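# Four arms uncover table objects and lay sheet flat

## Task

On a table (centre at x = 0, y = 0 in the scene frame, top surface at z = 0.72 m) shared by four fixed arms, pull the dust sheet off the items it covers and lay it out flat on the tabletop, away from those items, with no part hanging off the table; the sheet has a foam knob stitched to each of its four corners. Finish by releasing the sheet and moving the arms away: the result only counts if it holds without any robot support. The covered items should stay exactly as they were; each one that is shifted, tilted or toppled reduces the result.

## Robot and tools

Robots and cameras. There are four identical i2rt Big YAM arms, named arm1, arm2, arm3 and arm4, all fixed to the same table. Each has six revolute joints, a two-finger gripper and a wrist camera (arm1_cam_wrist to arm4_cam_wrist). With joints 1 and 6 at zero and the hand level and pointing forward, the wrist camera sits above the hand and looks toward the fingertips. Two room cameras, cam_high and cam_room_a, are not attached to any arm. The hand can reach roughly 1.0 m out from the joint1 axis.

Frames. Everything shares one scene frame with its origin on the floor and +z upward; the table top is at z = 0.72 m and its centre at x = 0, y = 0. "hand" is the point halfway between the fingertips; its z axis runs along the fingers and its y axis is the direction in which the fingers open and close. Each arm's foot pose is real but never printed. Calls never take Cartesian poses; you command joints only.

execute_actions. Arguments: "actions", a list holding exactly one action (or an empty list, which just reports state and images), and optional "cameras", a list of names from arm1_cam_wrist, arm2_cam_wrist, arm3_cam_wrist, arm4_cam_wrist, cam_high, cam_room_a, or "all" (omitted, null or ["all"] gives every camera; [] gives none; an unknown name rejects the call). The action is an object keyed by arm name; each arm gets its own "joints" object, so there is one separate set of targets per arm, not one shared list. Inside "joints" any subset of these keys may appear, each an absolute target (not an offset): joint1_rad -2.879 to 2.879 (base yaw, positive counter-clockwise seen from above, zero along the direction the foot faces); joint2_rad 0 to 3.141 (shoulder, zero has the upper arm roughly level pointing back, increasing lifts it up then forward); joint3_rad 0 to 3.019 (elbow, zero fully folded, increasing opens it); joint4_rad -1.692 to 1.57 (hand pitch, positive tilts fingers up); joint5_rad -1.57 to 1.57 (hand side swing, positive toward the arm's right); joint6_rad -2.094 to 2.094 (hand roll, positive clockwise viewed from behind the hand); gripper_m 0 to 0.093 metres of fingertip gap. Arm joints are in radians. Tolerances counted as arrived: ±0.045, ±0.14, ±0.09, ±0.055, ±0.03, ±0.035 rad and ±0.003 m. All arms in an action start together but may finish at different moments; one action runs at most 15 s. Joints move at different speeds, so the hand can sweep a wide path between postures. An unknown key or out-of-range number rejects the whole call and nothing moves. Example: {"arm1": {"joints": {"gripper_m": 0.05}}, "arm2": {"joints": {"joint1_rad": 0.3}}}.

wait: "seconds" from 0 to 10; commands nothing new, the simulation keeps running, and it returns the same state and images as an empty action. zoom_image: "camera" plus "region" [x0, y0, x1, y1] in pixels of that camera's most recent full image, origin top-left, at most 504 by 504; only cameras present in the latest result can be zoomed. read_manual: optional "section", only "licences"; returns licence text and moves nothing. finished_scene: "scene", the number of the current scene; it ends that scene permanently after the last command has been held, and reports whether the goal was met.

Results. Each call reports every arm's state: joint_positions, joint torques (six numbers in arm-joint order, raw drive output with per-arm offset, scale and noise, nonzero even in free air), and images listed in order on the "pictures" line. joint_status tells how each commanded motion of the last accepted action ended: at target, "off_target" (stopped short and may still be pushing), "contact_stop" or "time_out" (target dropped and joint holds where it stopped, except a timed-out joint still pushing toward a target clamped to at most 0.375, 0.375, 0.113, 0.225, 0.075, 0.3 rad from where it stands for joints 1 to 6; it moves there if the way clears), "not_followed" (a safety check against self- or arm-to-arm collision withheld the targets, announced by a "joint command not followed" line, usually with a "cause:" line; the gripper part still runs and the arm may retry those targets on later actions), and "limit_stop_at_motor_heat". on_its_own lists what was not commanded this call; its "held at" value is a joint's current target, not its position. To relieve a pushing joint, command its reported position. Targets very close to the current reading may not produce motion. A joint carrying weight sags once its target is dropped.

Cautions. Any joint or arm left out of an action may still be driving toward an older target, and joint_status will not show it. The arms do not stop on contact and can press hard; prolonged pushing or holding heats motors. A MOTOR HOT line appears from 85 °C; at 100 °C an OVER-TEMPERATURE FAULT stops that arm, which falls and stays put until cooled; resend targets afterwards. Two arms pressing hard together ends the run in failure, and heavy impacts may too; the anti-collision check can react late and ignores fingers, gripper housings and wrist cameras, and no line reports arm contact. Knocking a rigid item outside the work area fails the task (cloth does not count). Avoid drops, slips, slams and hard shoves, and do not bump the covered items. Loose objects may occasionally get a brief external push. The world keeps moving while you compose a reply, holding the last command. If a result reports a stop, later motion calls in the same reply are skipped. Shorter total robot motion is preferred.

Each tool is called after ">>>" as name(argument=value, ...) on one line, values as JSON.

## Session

>>> execute_actions(actions=[], cameras=["cam_high","cam_room_a"])

Scene clock: 0.00 s.
Joint torques (N m, as the arm reports them, + toward a larger angle): no reading
Motor temperatures (°C, as the motors report them): arm1=[25 28 29 24 25 24] | arm2=[26 28 29 26 25 25] | arm3=[24 26 29 25 25 25] | arm4=[26 26 27 26 24 24]
arm1.joint_positions: joint1_rad=+0.131 joint2_rad=+0.490 joint3_rad=+1.510 joint4_rad=-1.381 joint5_rad=+0.138 joint6_rad=+0.347 gripper_m=+0.094
arm1.joint_status: not commanded
arm1.hand: x=+0.2198 y=+0.5427 z=+1.3976 quat_wxyz=(-0.417, -0.713, -0.408, +0.388) (m; scene frame)
arm2.joint_positions: joint1_rad=-0.224 joint2_rad=+0.596 joint3_rad=+1.608 joint4_rad=-1.333 joint5_rad=-0.241 joint6_rad=+0.203 gripper_m=+0.094
arm2.joint_status: not commanded
arm2.hand: x=-0.3935 y=+0.5771 z=+1.4435 quat_wxyz=(-0.511, -0.583, -0.559, +0.294) (m; scene frame)
arm3.joint_positions: joint1_rad=-0.265 joint2_rad=+0.535 joint3_rad=+1.424 joint4_rad=-1.464 joint5_rad=+0.055 joint6_rad=-0.157 gripper_m=+0.095
arm3.joint_status: not commanded
arm3.hand: x=-0.3944 y=-0.5511 z=+1.3277 quat_wxyz=(-0.440, +0.481, -0.737, -0.181) (m; scene frame)
arm4.joint_positions: joint1_rad=+0.162 joint2_rad=+0.634 joint3_rad=+1.603 joint4_rad=-1.160 joint5_rad=+0.117 joint6_rad=+0.696 gripper_m=+0.094
arm4.joint_status: not commanded
arm4.hand: x=+0.1828 y=-0.5826 z=+1.4797 quat_wxyz=(-0.232, +0.390, -0.662, -0.597) (m; scene frame)
pictures: cam_high, cam_room_a
Images, in order (width x height): cam_high 672x504, cam_room_a 672x504.

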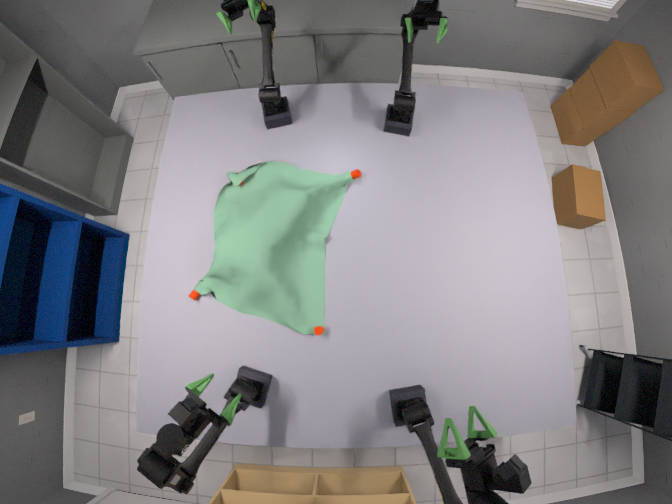

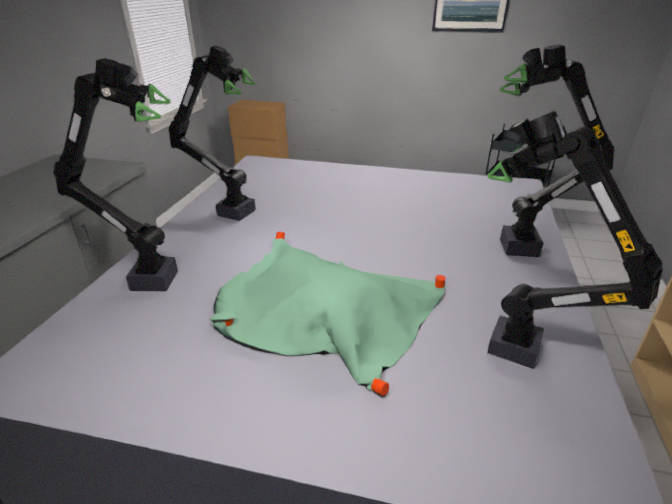

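>>> execute_actions(actions=[{"arm1":{"joints":{"joint1_rad":-0.41,"joint2_rad":1.58,"joint3_rad":1.0,"joint4_rad":-0.96,"joint5_rad":0,"joint6_rad":0.8}},"arm2":{"joints":{"joint1_rad":-0.55,"joint2_rad":1.7,"joint3_rad":1.24,"joint4_rad":-1.085,"joint5_rad":0,"joint6_rad":0}},"arm3":{"joints":{"joint1_rad":0.89,"joint2_rad":1.83,"joint3_rad":1.34,"joint4_rad":-1.05,"joint5_rad":0,"joint6_rad":1.2}},"arm4":{"joints":{"joint1_rad":0.75,"joint2_rad":1.9,"joint3_rad":1.45,"joint4_rad":-1.1,"joint5_rad":0,"joint6_rad":0}}}])

Scene clock: 11.93 s.
Joint torques (N m, as the arm reports them, + toward a larger angle): arm1=[ -0.97 -11.21   9.31   0.5    0.07   0.13] | arm2=[  0.54 -14.51  10.6    1.46   0.01  -0.13] | arm3=[  2.39 -14.64   8.67   0.53   0.07   0.15] | arm4=[ -1.32 -17.02   7.03   1.1   -0.14  -0.07]
Motor temperatures (°C, as the motors report them): arm1=[25 28 30 24 25 24] | arm2=[26 28 30 26 25 25] | arm3=[24 27 31 25 25 25] | arm4=[26 26 28 26 24 24]
arm1.joint_positions: joint1_rad=-0.408 joint2_rad=+1.560 joint3_rad=+0.992 joint4_rad=-0.972 joint5_rad=-0.001 joint6_rad=+0.793 gripper_m=+0.094
arm1.joint_status: all done
arm1.hand: x=+0.0180 y=+0.3515 z=+0.8464 quat_wxyz=(-0.012, -0.997, -0.078, +0.006) (m; scene frame)
arm2.joint_positions: joint1_rad=-0.548 joint2_rad=+1.680 joint3_rad=+1.233 joint4_rad=-1.094 joint5_rad=-0.002 joint6_rad=+0.014 gripper_m=+0.094
arm2.joint_status: all done
arm2.hand: x=-0.5889 y=+0.2995 z=+0.8848 quat_wxyz=(-0.011, -0.819, -0.574, +0.010) (m; scene frame)
arm3.joint_positions: joint1_rad=+0.894 joint2_rad=+1.827 joint3_rad=+1.328 joint4_rad=-1.056 joint5_rad=+0.001 joint6_rad=+1.190 gripper_m=+0.095
arm3.joint_status: all done
arm3.hand: x=-0.7998 y=-0.2730 z=+0.8361 quat_wxyz=(+0.004, +0.479, -0.878, -0.009) (m; scene frame)
arm4.joint_positions: joint1_rad=+0.753 joint2_rad=+1.906 joint3_rad=+1.446 joint4_rad=-1.110 joint5_rad=+0.001 joint6_rad=+0.011 gripper_m=+0.094
arm4.joint_status: all done
arm4.hand: x=-0.1987 y=-0.4312 z=+0.8527 quat_wxyz=(-0.006, +0.938, -0.347, -0.001) (m; scene frame)
pictures: arm1_cam_wrist, arm2_cam_wrist, arm3_cam_wrist, arm4_cam_wrist, cam_high, cam_room_a
Images, in order (width x height): arm1_cam_wrist 672x504, arm2_cam_wrist 672x504, arm3_cam_wrist 672x504, arm4_cam_wrist 672x504, cam_high 672x504, cam_room_a 672x504.

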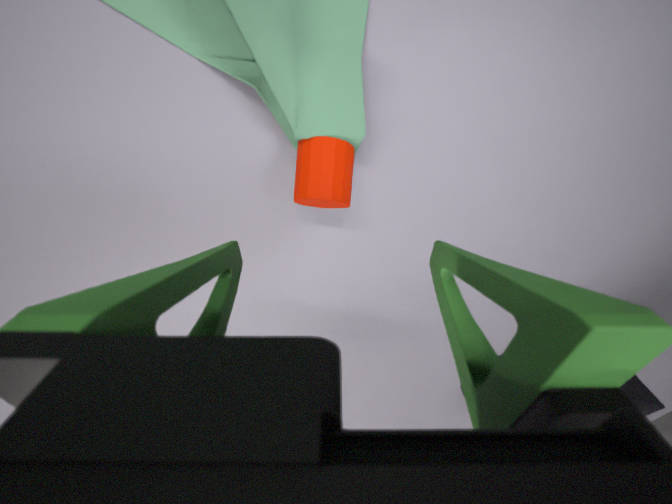

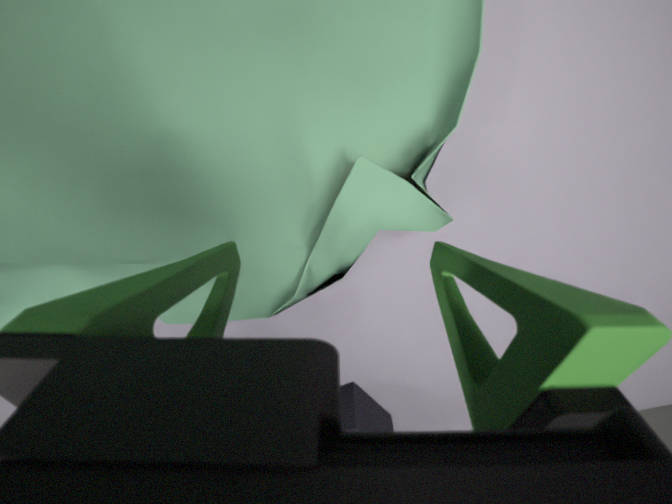

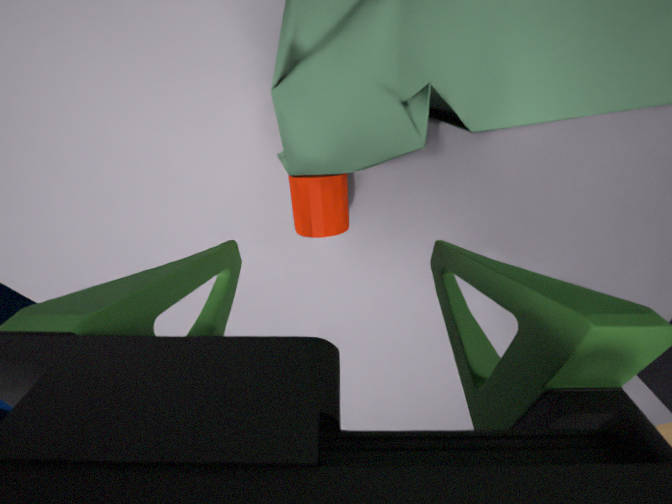

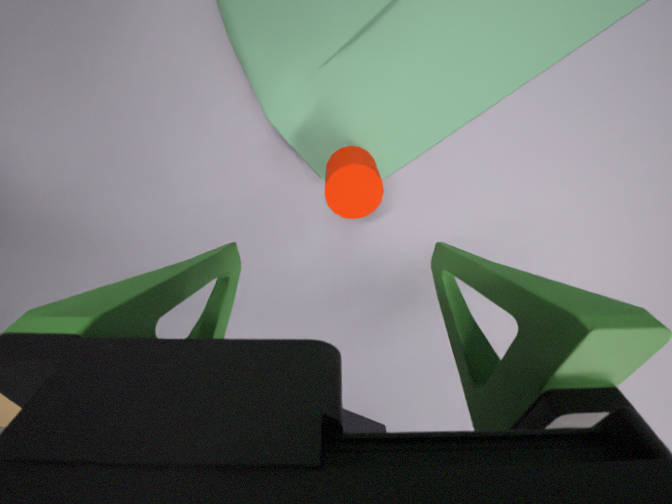

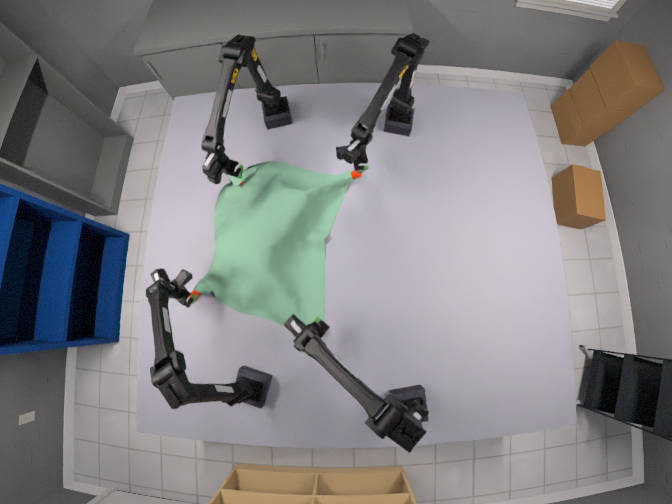

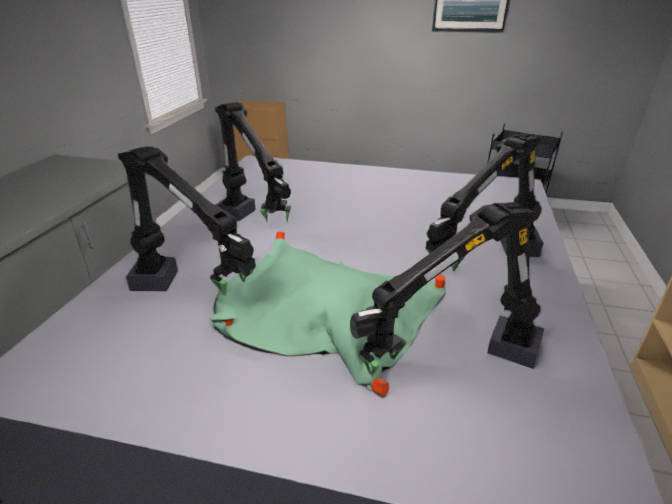

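>>> execute_actions(actions=[{"arm1":{"joints":{"joint1_rad":-0.375,"joint2_rad":1.785,"joint3_rad":0.92,"joint4_rad":-0.71}},"arm2":{"joints":{"joint2_rad":1.5}},"arm3":{"joints":{"joint1_rad":0.925,"joint2_rad":1.99,"joint3_rad":1.28,"joint4_rad":-0.855}},"arm4":{"joints":{"joint1_rad":0.72,"joint2_rad":2.045,"joint3_rad":1.376,"joint4_rad":-0.89}}}], cameras=["arm1_cam_wrist","arm3_cam_wrist","arm4_cam_wrist"])

>>> execute_actions(actions=[{"arm1":{"joints":{"gripper_m":0.02}},"arm3":{"joints":{"gripper_m":0.02}},"arm4":{"joints":{"gripper_m":0.02}}}], cameras=["arm1_cam_wrist","arm3_cam_wrist","arm4_cam_wrist"])

Scene clock: 25.37 s.
Joint torques (N m, as the arm reports them, + toward a larger angle): arm1=[  0.71 -14.44   6.22   0.32   0.15   0.06] | arm2=[  0.52 -11.37  11.78   1.87   0.01  -0.14] | arm3=[  3.13 -14.75   7.03   0.83   0.12   0.13] | arm4=[ -1.63 -18.35   6.05   1.32  -0.15  -0.06]
Motor temperatures (°C, as the motors report them): arm1=[25 29 31 24 25 24] | arm2=[26 29 31 26 25 25] | arm3=[24 28 32 25 25 25] | arm4=[26 27 29 26 24 24]
arm1.joint_positions: joint1_rad=-0.387 joint2_rad=+1.789 joint3_rad=+0.924 joint4_rad=-0.723 joint5_rad=-0.001 joint6_rad=+0.794 gripper_m=+0.094
arm1.joint_status: all done
arm1.hand: x=+0.0263 y=+0.3476 z=+0.7373 quat_wxyz=(+0.006, -0.996, -0.087, -0.009) (m; scene frame)
arm2.joint_positions: joint1_rad=-0.548 joint2_rad=+1.473 joint3_rad=+1.233 joint4_rad=-1.094 joint5_rad=-0.002 joint6_rad=+0.014 gripper_m=+0.094
arm2.joint_status: all done
arm2.hand: x=-0.5887 y=+0.3007 z=+0.9800 quat_wxyz=(-0.071, -0.813, -0.570, +0.094) (m; scene frame)
arm3.joint_positions: joint1_rad=+0.923 joint2_rad=+1.979 joint3_rad=+1.278 joint4_rad=-0.869 joint5_rad=-0.001 joint6_rad=+1.193 gripper_m=+0.095
arm3.joint_status: all done
arm3.hand: x=-0.8153 y=-0.2792 z=+0.7441 quat_wxyz=(+0.004, +0.490, -0.871, -0.001) (m; scene frame)
arm4.joint_positions: joint1_rad=+0.732 joint2_rad=+2.063 joint3_rad=+1.371 joint4_rad=-0.906 joint5_rad=+0.001 joint6_rad=+0.010 gripper_m=+0.094
arm4.joint_status: all done
arm4.hand: x=-0.1872 y=-0.4244 z=+0.7448 quat_wxyz=(-0.001, +0.934, -0.356, +0.013) (m; scene frame)
pictures: arm1_cam_wrist, arm3_cam_wrist, arm4_cam_wrist
Images, in order (width x height): arm1_cam_wrist 672x504, arm3_cam_wrist 672x504, arm4_cam_wrist 672x504.

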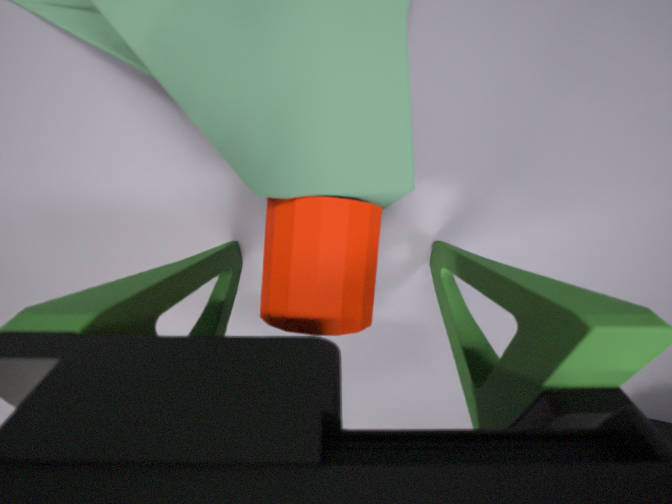

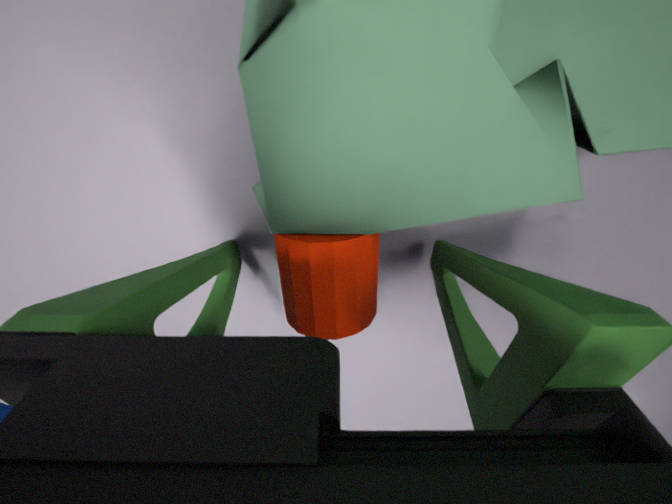

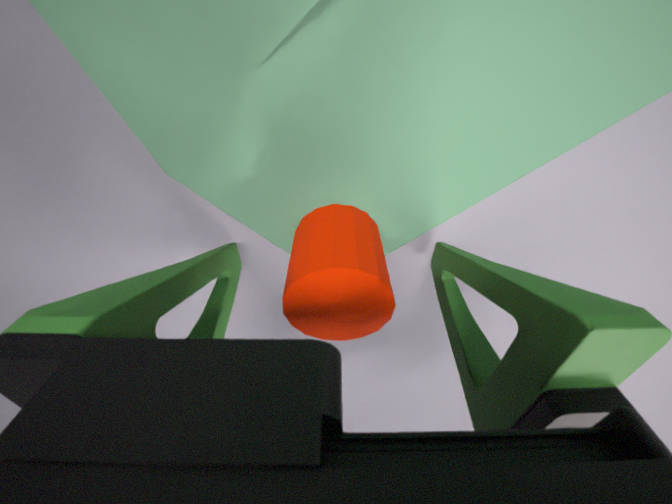

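Scene clock: 26.03 s.
Joint torques (N m, as the arm reports them, + toward a larger angle): arm1=[  0.41 -13.21   6.11   0.28   0.06   0.07] | arm2=[  0.49 -11.36  11.78   1.88   0.01  -0.13] | arm3=[  2.71 -14.56   6.93   0.65   0.14   0.14] | arm4=[ -2.03 -18.55   6.07   1.32  -0.15  -0.06]
Motor temperatures (°C, as the motors report them): arm1=[25 29 31 24 25 24] | arm2=[26 29 31 26 25 25] | arm3=[24 28 32 25 25 25] | arm4=[26 28 29 26 24 24]
arm1.joint_positions: joint1_rad=-0.387 joint2_rad=+1.789 joint3_rad=+0.924 joint4_rad=-0.723 joint5_rad=-0.001 joint6_rad=+0.794 gripper_m=+0.036
arm1.joint_status: gripper_m off_target (ended at +0.036, target +0.020)
arm1.hand: x=+0.0263 y=+0.3476 z=+0.7373 quat_wxyz=(+0.006, -0.996, -0.087, -0.009) (m; scene frame)
arm2.joint_positions: joint1_rad=-0.548 joint2_rad=+1.473 joint3_rad=+1.233 joint4_rad=-1.094 joint5_rad=-0.002 joint6_rad=+0.014 gripper_m=+0.094
arm2.joint_status: not commanded
arm2.hand: x=-0.5887 y=+0.3007 z=+0.9800 quat_wxyz=(-0.071, -0.813, -0.570, +0.094) (m; scene frame)
arm3.joint_positions: joint1_rad=+0.923 joint2_rad=+1.979 joint3_rad=+1.278 joint4_rad=-0.869 joint5_rad=-0.001 joint6_rad=+1.193 gripper_m=+0.038
arm3.joint_status: gripper_m off_target (ended at +0.038, target +0.020)
arm3.hand: x=-0.8153 y=-0.2792 z=+0.7441 quat_wxyz=(+0.004, +0.490, -0.871, -0.001) (m; scene frame)
arm4.joint_positions: joint1_rad=+0.732 joint2_rad=+2.062 joint3_rad=+1.371 joint4_rad=-0.906 joint5_rad=+0.001 joint6_rad=+0.009 gripper_m=+0.038
arm4.joint_status: gripper_m off_target (ended at +0.038, target +0.020)
arm4.hand: x=-0.1872 y=-0.4241 z=+0.7456 quat_wxyz=(-0.002, +0.934, -0.356, +0.012) (m; scene frame)
pictures: arm1_cam_wrist, arm3_cam_wrist, arm4_cam_wrist
Images, in order (width x height): arm1_cam_wrist 672x504, arm3_cam_wrist 672x504, arm4_cam_wrist 672x504.

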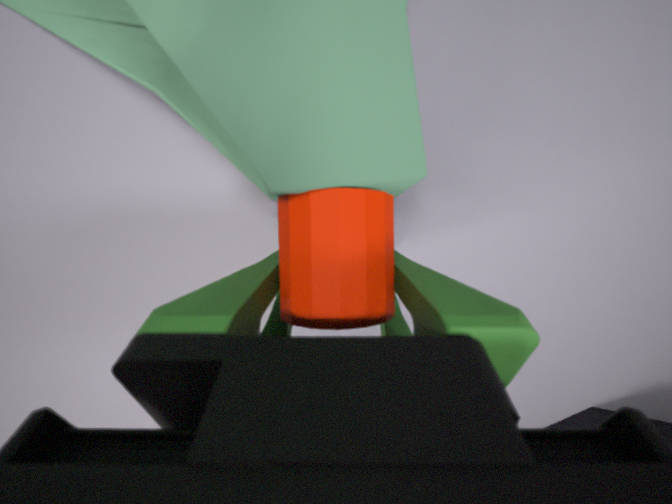

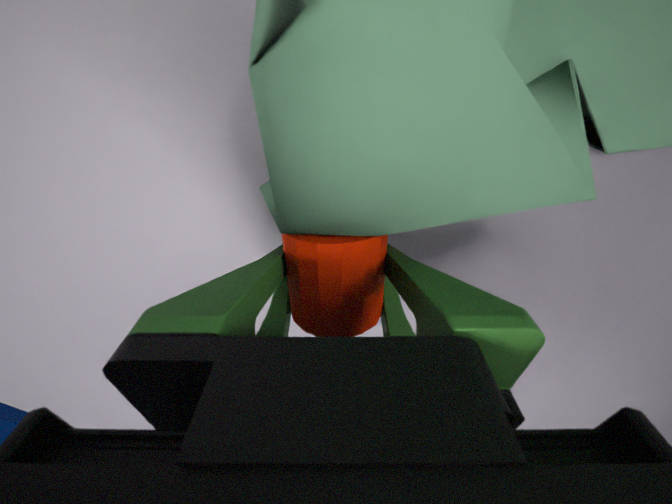

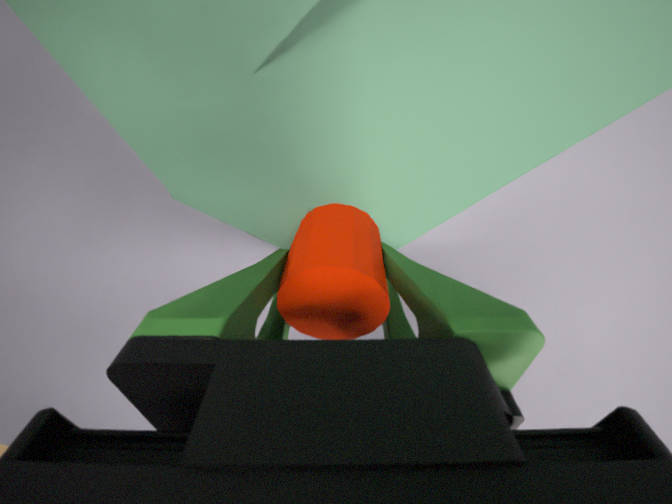

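>>> execute_actions(actions=[{"arm2":{"joints":{"joint1_rad":-0.45,"joint2_rad":1.85,"joint3_rad":1.45,"joint4_rad":-1.3,"joint5_rad":0.3}}}], cameras=["arm2_cam_wrist","cam_high","cam_room_a"])

>>> zoom_image(camera="cam_high", region=[190,140,310,230])

>>> zoom_image(camera="cam_room_a", region=[180,260,320,365])

Scene clock: 32.50 s.
Joint torques (N m, as the arm reports them, + toward a larger angle): arm1=[ -0.37 -13.24   6.22   0.33   0.15   0.07] | arm2=[  0.07 -18.65  12.49   0.     0.23  -0.1 ] | arm3=[  2.29 -15.09   6.86   0.81   0.14   0.11] | arm4=[ -1.9  -18.53   6.08   1.31  -0.14  -0.06]
Motor temperatures (°C, as the motors report them): arm1=[25 29 31 24 25 24] | arm2=[26 29 32 26 25 25] | arm3=[24 28 31 25 25 25] | arm4=[26 28 29 26 24 24]
arm1.joint_positions: joint1_rad=-0.387 joint2_rad=+1.789 joint3_rad=+0.924 joint4_rad=-0.723 joint5_rad=-0.001 joint6_rad=+0.794 gripper_m=+0.036
arm1.joint_status: not commanded
arm1.hand: x=+0.0263 y=+0.3476 z=+0.7373 quat_wxyz=(+0.006, -0.996, -0.087, -0.009) (m; scene frame)
arm2.joint_positions: joint1_rad=-0.443 joint2_rad=+1.847 joint3_rad=+1.417 joint4_rad=-1.287 joint5_rad=+0.298 joint6_rad=+0.013 gripper_m=+0.094
arm2.joint_status: all done
arm2.hand: x=-0.5945 y=+0.2765 z=+0.8776 quat_wxyz=(+0.159, -0.770, -0.617, +0.036) (m; scene frame)
arm3.joint_positions: joint1_rad=+0.923 joint2_rad=+1.979 joint3_rad=+1.278 joint4_rad=-0.869 joint5_rad=-0.001 joint6_rad=+1.193 gripper_m=+0.038
arm3.joint_status: not commanded
arm3.hand: x=-0.8153 y=-0.2792 z=+0.7441 quat_wxyz=(+0.004, +0.490, -0.871, -0.001) (m; scene frame)
arm4.joint_positions: joint1_rad=+0.732 joint2_rad=+2.062 joint3_rad=+1.371 joint4_rad=-0.906 joint5_rad=+0.001 joint6_rad=+0.009 gripper_m=+0.038
arm4.joint_status: not commanded
arm4.hand: x=-0.1872 y=-0.4241 z=+0.7456 quat_wxyz=(-0.002, +0.934, -0.356, +0.012) (m; scene frame)
pictures: arm2_cam_wrist, cam_high, cam_room_a
Images, in order (width x height): arm2_cam_wrist 672x504, cam_high 672x504, cam_room_a 672x504.

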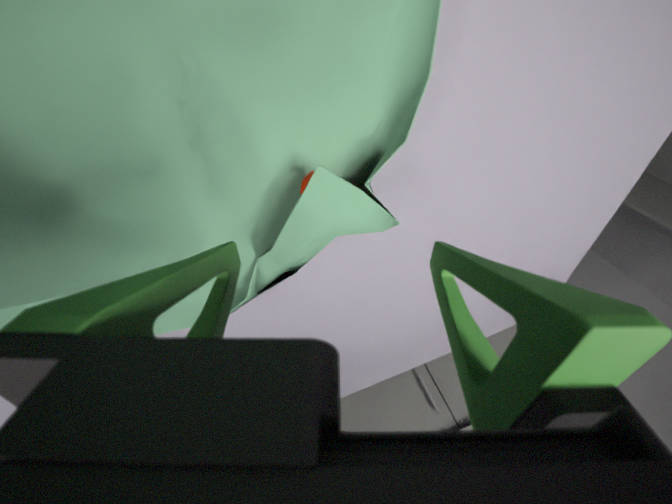

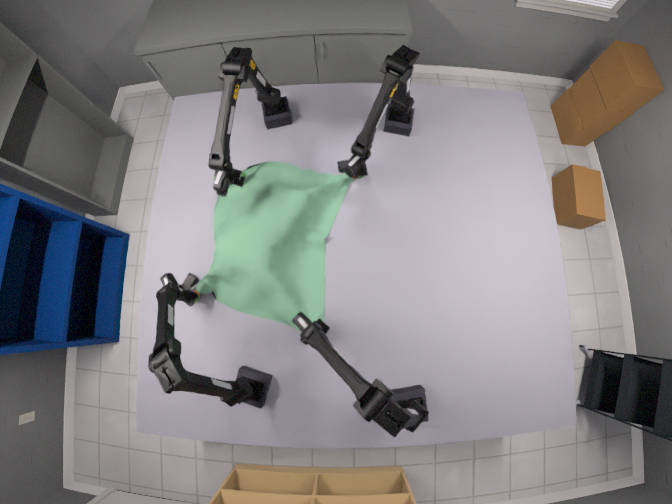

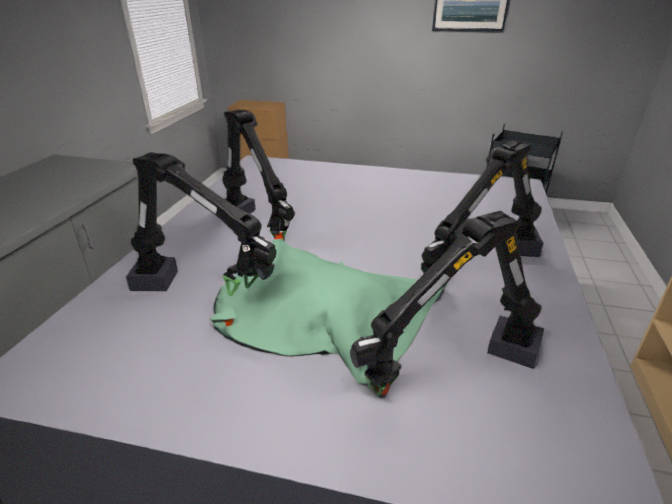

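Region (190, 140, 310, 230) of cam_high's 672x504 image, scaled by 4.200, with more detail than that image has; it fills the top 378 rows of this view, and the rest is white.

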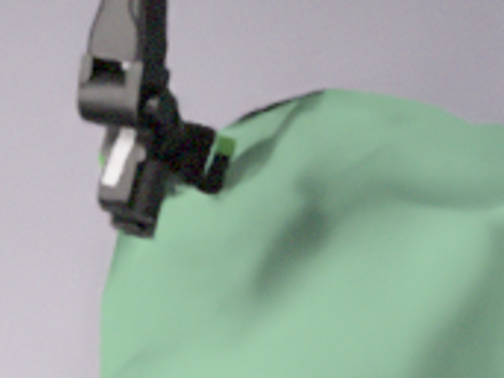

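Region (180, 260, 320, 365) of cam_room_a's 672x504 image, scaled by 3.600, with more detail than that image has; it fills the top 378 rows of this view, and the rest is white.

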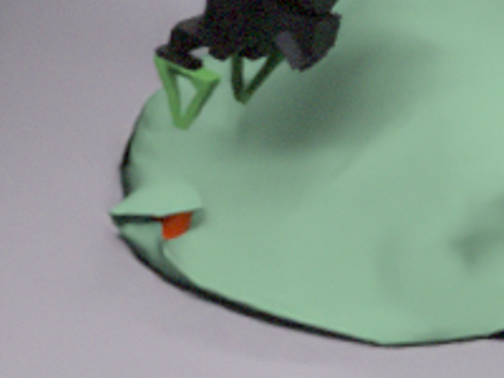

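>>> execute_actions(actions=[{"arm2":{"joints":{"joint1_rad":-0.55,"joint2_rad":1.85,"joint3_rad":1.36,"joint4_rad":-1.06,"joint5_rad":0,"gripper_m":0}}}], cameras=[])

>>> execute_actions(actions=[{"arm2":{"joints":{"joint2_rad":2.0,"joint3_rad":1.28,"joint4_rad":-0.855}}}], cameras=["arm2_cam_wrist","cam_room_a"])

>>> execute_actions(actions=[{"arm2":{"joints":{"joint1_rad":-0.68,"joint2_rad":1.9,"joint3_rad":1.1,"joint4_rad":-0.79}}}], cameras=["cam_room_a"])

>>> execute_actions(actions=[{"arm2":{"joints":{"joint1_rad":-0.88,"joint2_rad":1.7,"joint3_rad":0.95,"joint4_rad":-0.85}}}], cameras=["arm2_cam_wrist","cam_room_a","cam_high"])

Scene clock: 50.70 s.
Joint torques (N m, as the arm reports them, + toward a larger angle): arm1=[  1.7  -14.35   6.26   0.45   0.18   0.16] | arm2=[  1.31 -18.95   9.53   1.63  -0.15  -0.13] | arm3=[  2.33 -14.81   6.84   0.82   0.13   0.13] | arm4=[ -1.89 -18.38   6.05   1.29  -0.15  -0.06]
Motor temperatures (°C, as the motors report them): arm1=[25 29 30 24 25 24] | arm2=[26 30 33 26 25 25] | arm3=[24 29 31 25 25 25] | arm4=[26 28 29 26 24 24]
arm1.joint_positions: joint1_rad=-0.387 joint2_rad=+1.789 joint3_rad=+0.924 joint4_rad=-0.723 joint5_rad=-0.001 joint6_rad=+0.794 gripper_m=+0.036
arm1.joint_status: not commanded
arm1.hand: x=+0.0263 y=+0.3476 z=+0.7373 quat_wxyz=(+0.006, -0.996, -0.087, -0.009) (m; scene frame)
arm2.joint_positions: joint1_rad=-0.557 joint2_rad=+1.847 joint3_rad=+1.363 joint4_rad=-1.075 joint5_rad=+0.003 joint6_rad=+0.013 gripper_m=+0.000
arm2.joint_status: all done
arm2.hand: x=-0.6105 y=+0.2550 z=+0.8488 quat_wxyz=(-0.003, -0.821, -0.570, +0.005) (m; scene frame)
arm3.joint_positions: joint1_rad=+0.923 joint2_rad=+1.979 joint3_rad=+1.278 joint4_rad=-0.869 joint5_rad=-0.001 joint6_rad=+1.193 gripper_m=+0.038
arm3.joint_status: not commanded
arm3.hand: x=-0.8153 y=-0.2792 z=+0.7441 quat_wxyz=(+0.004, +0.490, -0.871, -0.001) (m; scene frame)
arm4.joint_positions: joint1_rad=+0.732 joint2_rad=+2.062 joint3_rad=+1.371 joint4_rad=-0.906 joint5_rad=+0.001 joint6_rad=+0.009 gripper_m=+0.038
arm4.joint_status: not commanded
arm4.hand: x=-0.1872 y=-0.4241 z=+0.7456 quat_wxyz=(-0.002, +0.934, -0.356, +0.012) (m; scene frame)
pictures: none
No camera images: the call's "cameras" was empty. Leave "cameras" out to get every camera's image.

Scene clock: 51.77 s.
Joint torques (N m, as the arm reports them, + toward a larger angle): arm1=[  1.39 -13.95   6.22   0.25   0.08   0.08] | arm2=[  1.32 -19.6    8.77   1.53  -0.14  -0.13] | arm3=[  2.94 -14.85   6.95   0.7    0.16   0.11] | arm4=[ -1.95 -18.45   6.07   1.32  -0.14  -0.06]
Motor temperatures (°C, as the motors report them): arm1=[25 29 30 24 25 24] | arm2=[26 30 32 26 25 25] | arm3=[24 29 31 25 25 25] | arm4=[26 29 29 26 24 24]
arm1.joint_positions: joint1_rad=-0.387 joint2_rad=+1.789 joint3_rad=+0.924 joint4_rad=-0.723 joint5_rad=-0.001 joint6_rad=+0.794 gripper_m=+0.036
arm1.joint_status: not commanded
arm1.hand: x=+0.0263 y=+0.3476 z=+0.7373 quat_wxyz=(+0.006, -0.996, -0.087, -0.009) (m; scene frame)
arm2.joint_positions: joint1_rad=-0.557 joint2_rad=+1.996 joint3_rad=+1.275 joint4_rad=-0.869 joint5_rad=+0.003 joint6_rad=+0.013 gripper_m=+0.000
arm2.joint_status: all done
arm2.hand: x=-0.6070 y=+0.2637 z=+0.7453 quat_wxyz=(+0.006, -0.821, -0.570, -0.008) (m; scene frame)
arm3.joint_positions: joint1_rad=+0.923 joint2_rad=+1.979 joint3_rad=+1.278 joint4_rad=-0.869 joint5_rad=-0.001 joint6_rad=+1.193 gripper_m=+0.038
arm3.joint_status: not commanded
arm3.hand: x=-0.8153 y=-0.2792 z=+0.7441 quat_wxyz=(+0.004, +0.490, -0.871, -0.001) (m; scene frame)
arm4.joint_positions: joint1_rad=+0.732 joint2_rad=+2.062 joint3_rad=+1.371 joint4_rad=-0.906 joint5_rad=+0.001 joint6_rad=+0.009 gripper_m=+0.038
arm4.joint_status: not commanded
arm4.hand: x=-0.1872 y=-0.4241 z=+0.7456 quat_wxyz=(-0.002, +0.934, -0.356, +0.012) (m; scene frame)
pictures: arm2_cam_wrist, cam_room_a
Images, in order (width x height): arm2_cam_wrist 672x504, cam_room_a 672x504.

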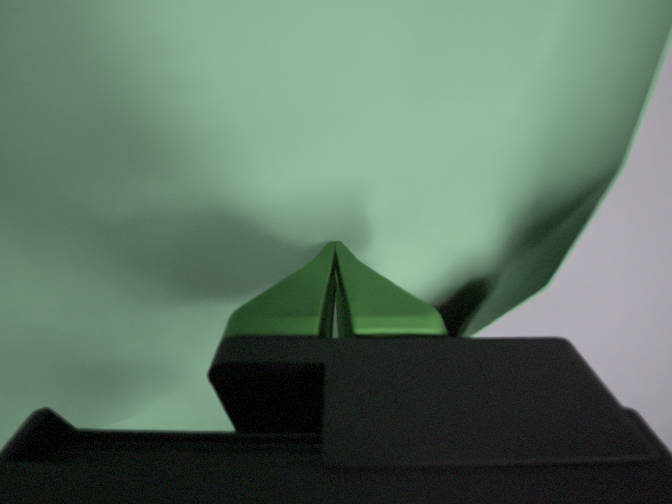

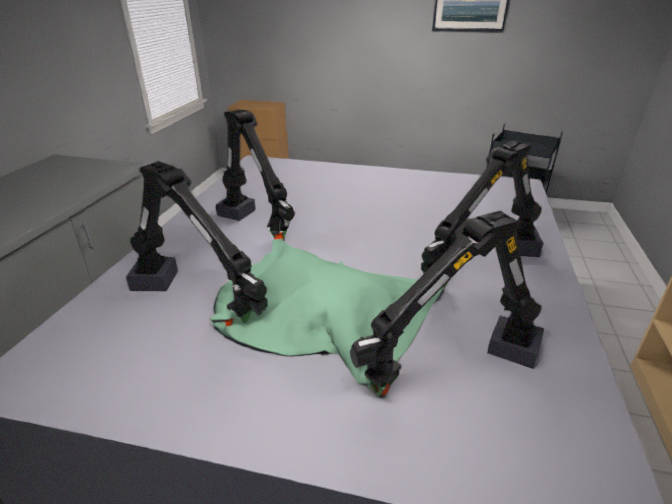

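Scene clock: 52.87 s.
Joint torques (N m, as the arm reports them, + toward a larger angle): arm1=[  1.44 -13.26   6.04   0.18   0.12   0.05] | arm2=[  1.35 -17.55   7.39   1.55  -0.06  -0.12] | arm3=[  2.47 -15.25   6.83   0.79   0.15   0.12] | arm4=[ -2.01 -18.55   6.07   1.29  -0.15  -0.06]
Motor temperatures (°C, as the motors report them): arm1=[25 29 30 24 25 24] | arm2=[26 30 32 26 25 25] | arm3=[24 29 31 25 25 25] | arm4=[26 29 29 26 24 24]
arm1.joint_positions: joint1_rad=-0.387 joint2_rad=+1.789 joint3_rad=+0.924 joint4_rad=-0.723 joint5_rad=-0.001 joint6_rad=+0.794 gripper_m=+0.036
arm1.joint_status: not commanded
arm1.hand: x=+0.0263 y=+0.3476 z=+0.7373 quat_wxyz=(+0.006, -0.996, -0.087, -0.009) (m; scene frame)
arm2.joint_positions: joint1_rad=-0.687 joint2_rad=+1.899 joint3_rad=+1.104 joint4_rad=-0.805 joint5_rad=+0.001 joint6_rad=+0.012 gripper_m=+0.000
arm2.joint_status: all done
arm2.hand: x=-0.6444 y=+0.3381 z=+0.7446 quat_wxyz=(+0.007, -0.856, -0.516, -0.013) (m; scene frame)
arm3.joint_positions: joint1_rad=+0.923 joint2_rad=+1.979 joint3_rad=+1.278 joint4_rad=-0.869 joint5_rad=-0.001 joint6_rad=+1.193 gripper_m=+0.038
arm3.joint_status: not commanded
arm3.hand: x=-0.8153 y=-0.2792 z=+0.7441 quat_wxyz=(+0.004, +0.490, -0.871, -0.001) (m; scene frame)
arm4.joint_positions: joint1_rad=+0.732 joint2_rad=+2.062 joint3_rad=+1.371 joint4_rad=-0.906 joint5_rad=+0.001 joint6_rad=+0.009 gripper_m=+0.038
arm4.joint_status: not commanded
arm4.hand: x=-0.1872 y=-0.4241 z=+0.7456 quat_wxyz=(-0.002, +0.934, -0.356, +0.012) (m; scene frame)
pictures: cam_room_a
Images, in order (width x height): cam_room_a 672x504.

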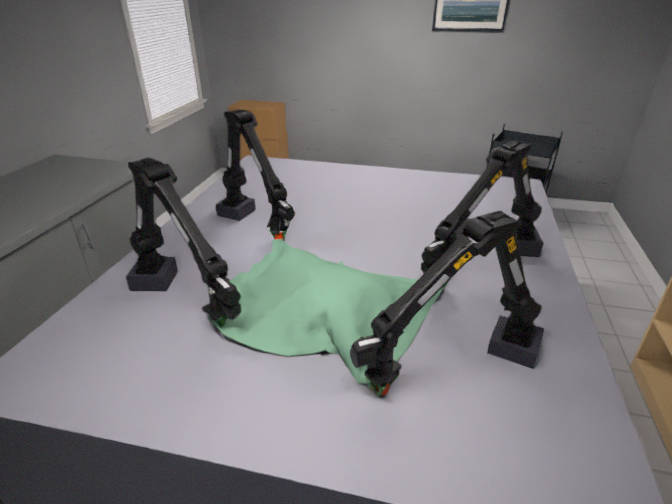

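Scene clock: 53.97 s.
Joint torques (N m, as the arm reports them, + toward a larger angle): arm1=[  0.57 -13.67   6.16   0.26   0.15   0.07] | arm2=[  1.17 -13.69   7.94   0.47  -0.07  -0.12] | arm3=[  2.52 -15.07   6.95   0.75   0.13   0.13] | arm4=[ -1.98 -18.51   6.06   1.3   -0.15  -0.06]
Motor temperatures (°C, as the motors report them): arm1=[25 29 30 24 25 24] | arm2=[26 30 32 26 25 25] | arm3=[24 29 31 25 25 25] | arm4=[26 29 29 26 24 24]
arm1.joint_positions: joint1_rad=-0.387 joint2_rad=+1.789 joint3_rad=+0.924 joint4_rad=-0.723 joint5_rad=-0.001 joint6_rad=+0.794 gripper_m=+0.036
arm1.joint_status: not commanded
arm1.hand: x=+0.0263 y=+0.3476 z=+0.7373 quat_wxyz=(+0.006, -0.996, -0.087, -0.009) (m; scene frame)
arm2.joint_positions: joint1_rad=-0.887 joint2_rad=+1.692 joint3_rad=+0.952 joint4_rad=-0.840 joint5_rad=+0.001 joint6_rad=+0.012 gripper_m=+0.000
arm2.joint_status: all done
arm2.hand: x=-0.6897 y=+0.4309 z=+0.7906 quat_wxyz=(+0.001, -0.904, -0.428, -0.005) (m; scene frame)
arm3.joint_positions: joint1_rad=+0.923 joint2_rad=+1.979 joint3_rad=+1.278 joint4_rad=-0.869 joint5_rad=-0.001 joint6_rad=+1.193 gripper_m=+0.038
arm3.joint_status: not commanded
arm3.hand: x=-0.8153 y=-0.2792 z=+0.7441 quat_wxyz=(+0.004, +0.490, -0.871, -0.001) (m; scene frame)
arm4.joint_positions: joint1_rad=+0.732 joint2_rad=+2.062 joint3_rad=+1.371 joint4_rad=-0.906 joint5_rad=+0.001 joint6_rad=+0.009 gripper_m=+0.038
arm4.joint_status: not commanded
arm4.hand: x=-0.1872 y=-0.4241 z=+0.7456 quat_wxyz=(-0.002, +0.934, -0.356, +0.012) (m; scene frame)
pictures: arm2_cam_wrist, cam_high, cam_room_a
Images, in order (width x height): arm2_cam_wrist 672x504, cam_high 672x504, cam_room_a 672x504.

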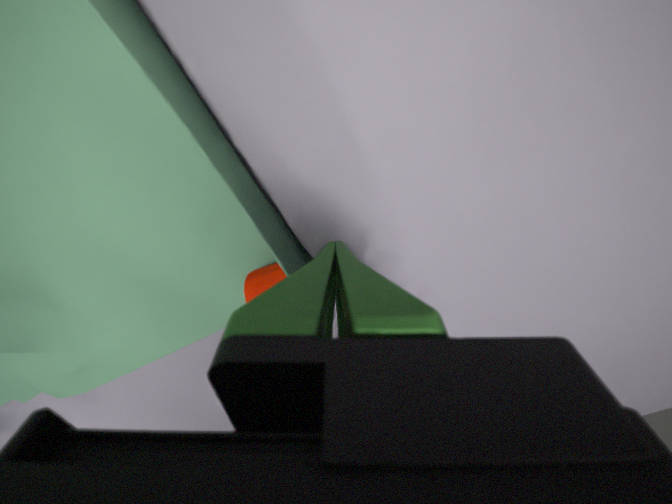

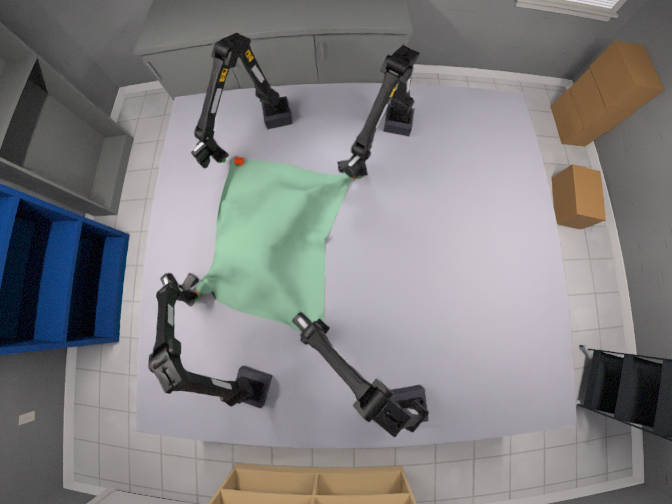

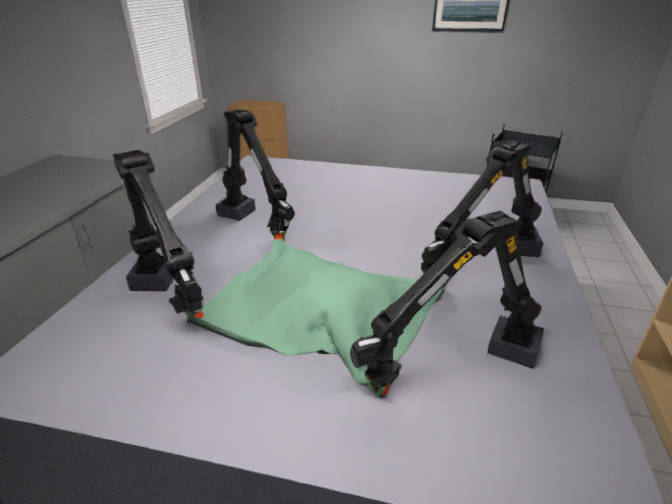

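>>> execute_actions(actions=[{"arm2":{"joints":{"joint2_rad":1.51,"joint3_rad":0.9,"joint4_rad":-0.96}}}], cameras=[])

>>> execute_actions(actions=[{"arm2":{"joints":{"joint1_rad":-0.78,"joint6_rad":-1.0,"gripper_m":0.093}}}], cameras=["arm2_cam_wrist","cam_high"])

Scene clock: 61.13 s.
Joint torques (N m, as the arm reports them, + toward a larger angle): arm1=[  1.08 -12.97   6.14   0.06   0.13   0.05] | arm2=[  1.33 -10.54   9.67   0.37  -0.07  -0.11] | arm3=[  2.71 -15.21   6.97   0.75   0.13   0.13] | arm4=[ -1.85 -18.49   6.04   1.3   -0.15  -0.05]
Motor temperatures (°C, as the motors report them): arm1=[25 29 30 24 25 24] | arm2=[26 29 32 26 25 25] | arm3=[24 29 31 25 25 25] | arm4=[26 29 29 26 24 24]
arm1.joint_positions: joint1_rad=-0.387 joint2_rad=+1.789 joint3_rad=+0.924 joint4_rad=-0.723 joint5_rad=-0.001 joint6_rad=+0.794 gripper_m=+0.036
arm1.joint_status: not commanded
arm1.hand: x=+0.0263 y=+0.3476 z=+0.7373 quat_wxyz=(+0.006, -0.996, -0.087, -0.009) (m; scene frame)
arm2.joint_positions: joint1_rad=-0.887 joint2_rad=+1.495 joint3_rad=+0.894 joint4_rad=-0.946 joint5_rad=+0.001 joint6_rad=+0.012 gripper_m=+0.000
arm2.joint_status: all done
arm2.hand: x=-0.6690 y=+0.4570 z=+0.8472 quat_wxyz=(-0.006, -0.904, -0.428, +0.009) (m; scene frame)
arm3.joint_positions: joint1_rad=+0.923 joint2_rad=+1.979 joint3_rad=+1.278 joint4_rad=-0.869 joint5_rad=-0.001 joint6_rad=+1.193 gripper_m=+0.038
arm3.joint_status: not commanded
arm3.hand: x=-0.8153 y=-0.2792 z=+0.7441 quat_wxyz=(+0.004, +0.490, -0.871, -0.001) (m; scene frame)
arm4.joint_positions: joint1_rad=+0.732 joint2_rad=+2.062 joint3_rad=+1.371 joint4_rad=-0.906 joint5_rad=+0.001 joint6_rad=+0.009 gripper_m=+0.038
arm4.joint_status: not commanded
arm4.hand: x=-0.1872 y=-0.4241 z=+0.7456 quat_wxyz=(-0.002, +0.934, -0.356, +0.012) (m; scene frame)
pictures: none
No camera images: the call's "cameras" was empty. Leave "cameras" out to get every camera's image.

Scene clock: 63.00 s.
Joint torques (N m, as the arm reports them, + toward a larger angle): arm1=[  0.59 -13.03   6.2    0.35   0.12   0.08] | arm2=[  0.3  -10.35   9.65   0.34  -0.15  -0.13] | arm3=[  2.35 -15.09   7.     0.71   0.13   0.12] | arm4=[ -1.96 -18.46   6.08   1.33  -0.15  -0.06]
Motor temperatures (°C, as the motors report them): arm1=[25 29 30 24 25 24] | arm2=[26 29 32 26 25 25] | arm3=[24 29 31 25 25 25] | arm4=[26 29 29 26 24 24]
arm1.joint_positions: joint1_rad=-0.387 joint2_rad=+1.789 joint3_rad=+0.924 joint4_rad=-0.723 joint5_rad=-0.001 joint6_rad=+0.794 gripper_m=+0.036
arm1.joint_status: not commanded
arm1.hand: x=+0.0263 y=+0.3476 z=+0.7373 quat_wxyz=(+0.006, -0.996, -0.087, -0.009) (m; scene frame)
arm2.joint_positions: joint1_rad=-0.775 joint2_rad=+1.495 joint3_rad=+0.894 joint4_rad=-0.946 joint5_rad=+0.001 joint6_rad=-0.986 gripper_m=+0.093
arm2.joint_status: all done
arm2.hand: x=-0.6340 y=+0.4321 z=+0.8473 quat_wxyz=(-0.001, -0.542, -0.840, +0.011) (m; scene frame)
arm3.joint_positions: joint1_rad=+0.923 joint2_rad=+1.979 joint3_rad=+1.278 joint4_rad=-0.869 joint5_rad=-0.001 joint6_rad=+1.193 gripper_m=+0.038
arm3.joint_status: not commanded
arm3.hand: x=-0.8153 y=-0.2792 z=+0.7441 quat_wxyz=(+0.004, +0.490, -0.871, -0.001) (m; scene frame)
arm4.joint_positions: joint1_rad=+0.732 joint2_rad=+2.062 joint3_rad=+1.371 joint4_rad=-0.906 joint5_rad=+0.001 joint6_rad=+0.009 gripper_m=+0.038
arm4.joint_status: not commanded
arm4.hand: x=-0.1872 y=-0.4241 z=+0.7456 quat_wxyz=(-0.002, +0.934, -0.356, +0.012) (m; scene frame)
pictures: arm2_cam_wrist, cam_high
Images, in order (width x height): arm2_cam_wrist 672x504, cam_high 672x504.

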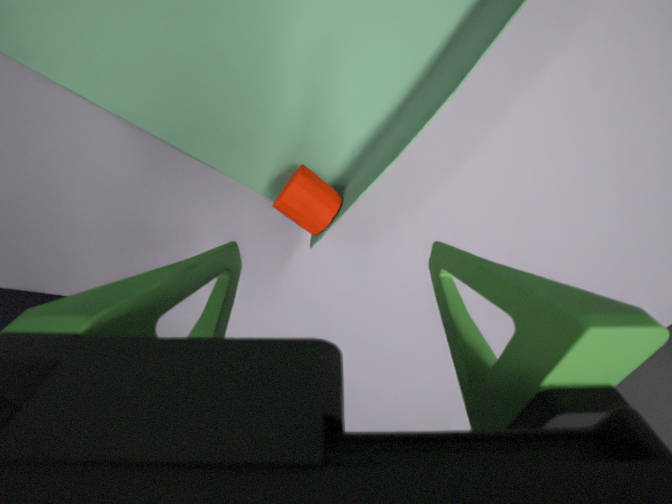

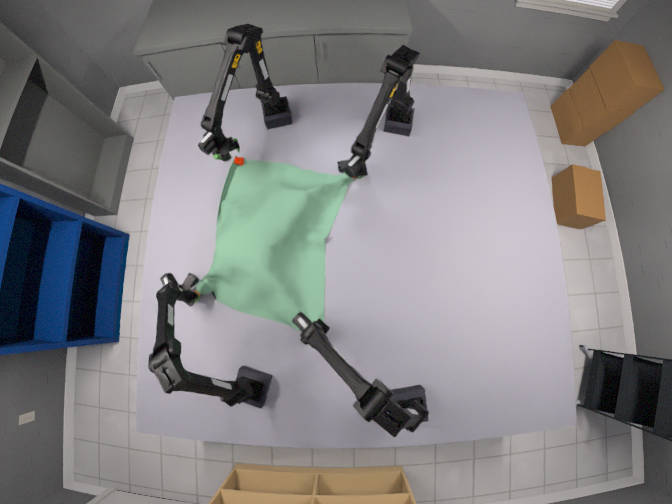

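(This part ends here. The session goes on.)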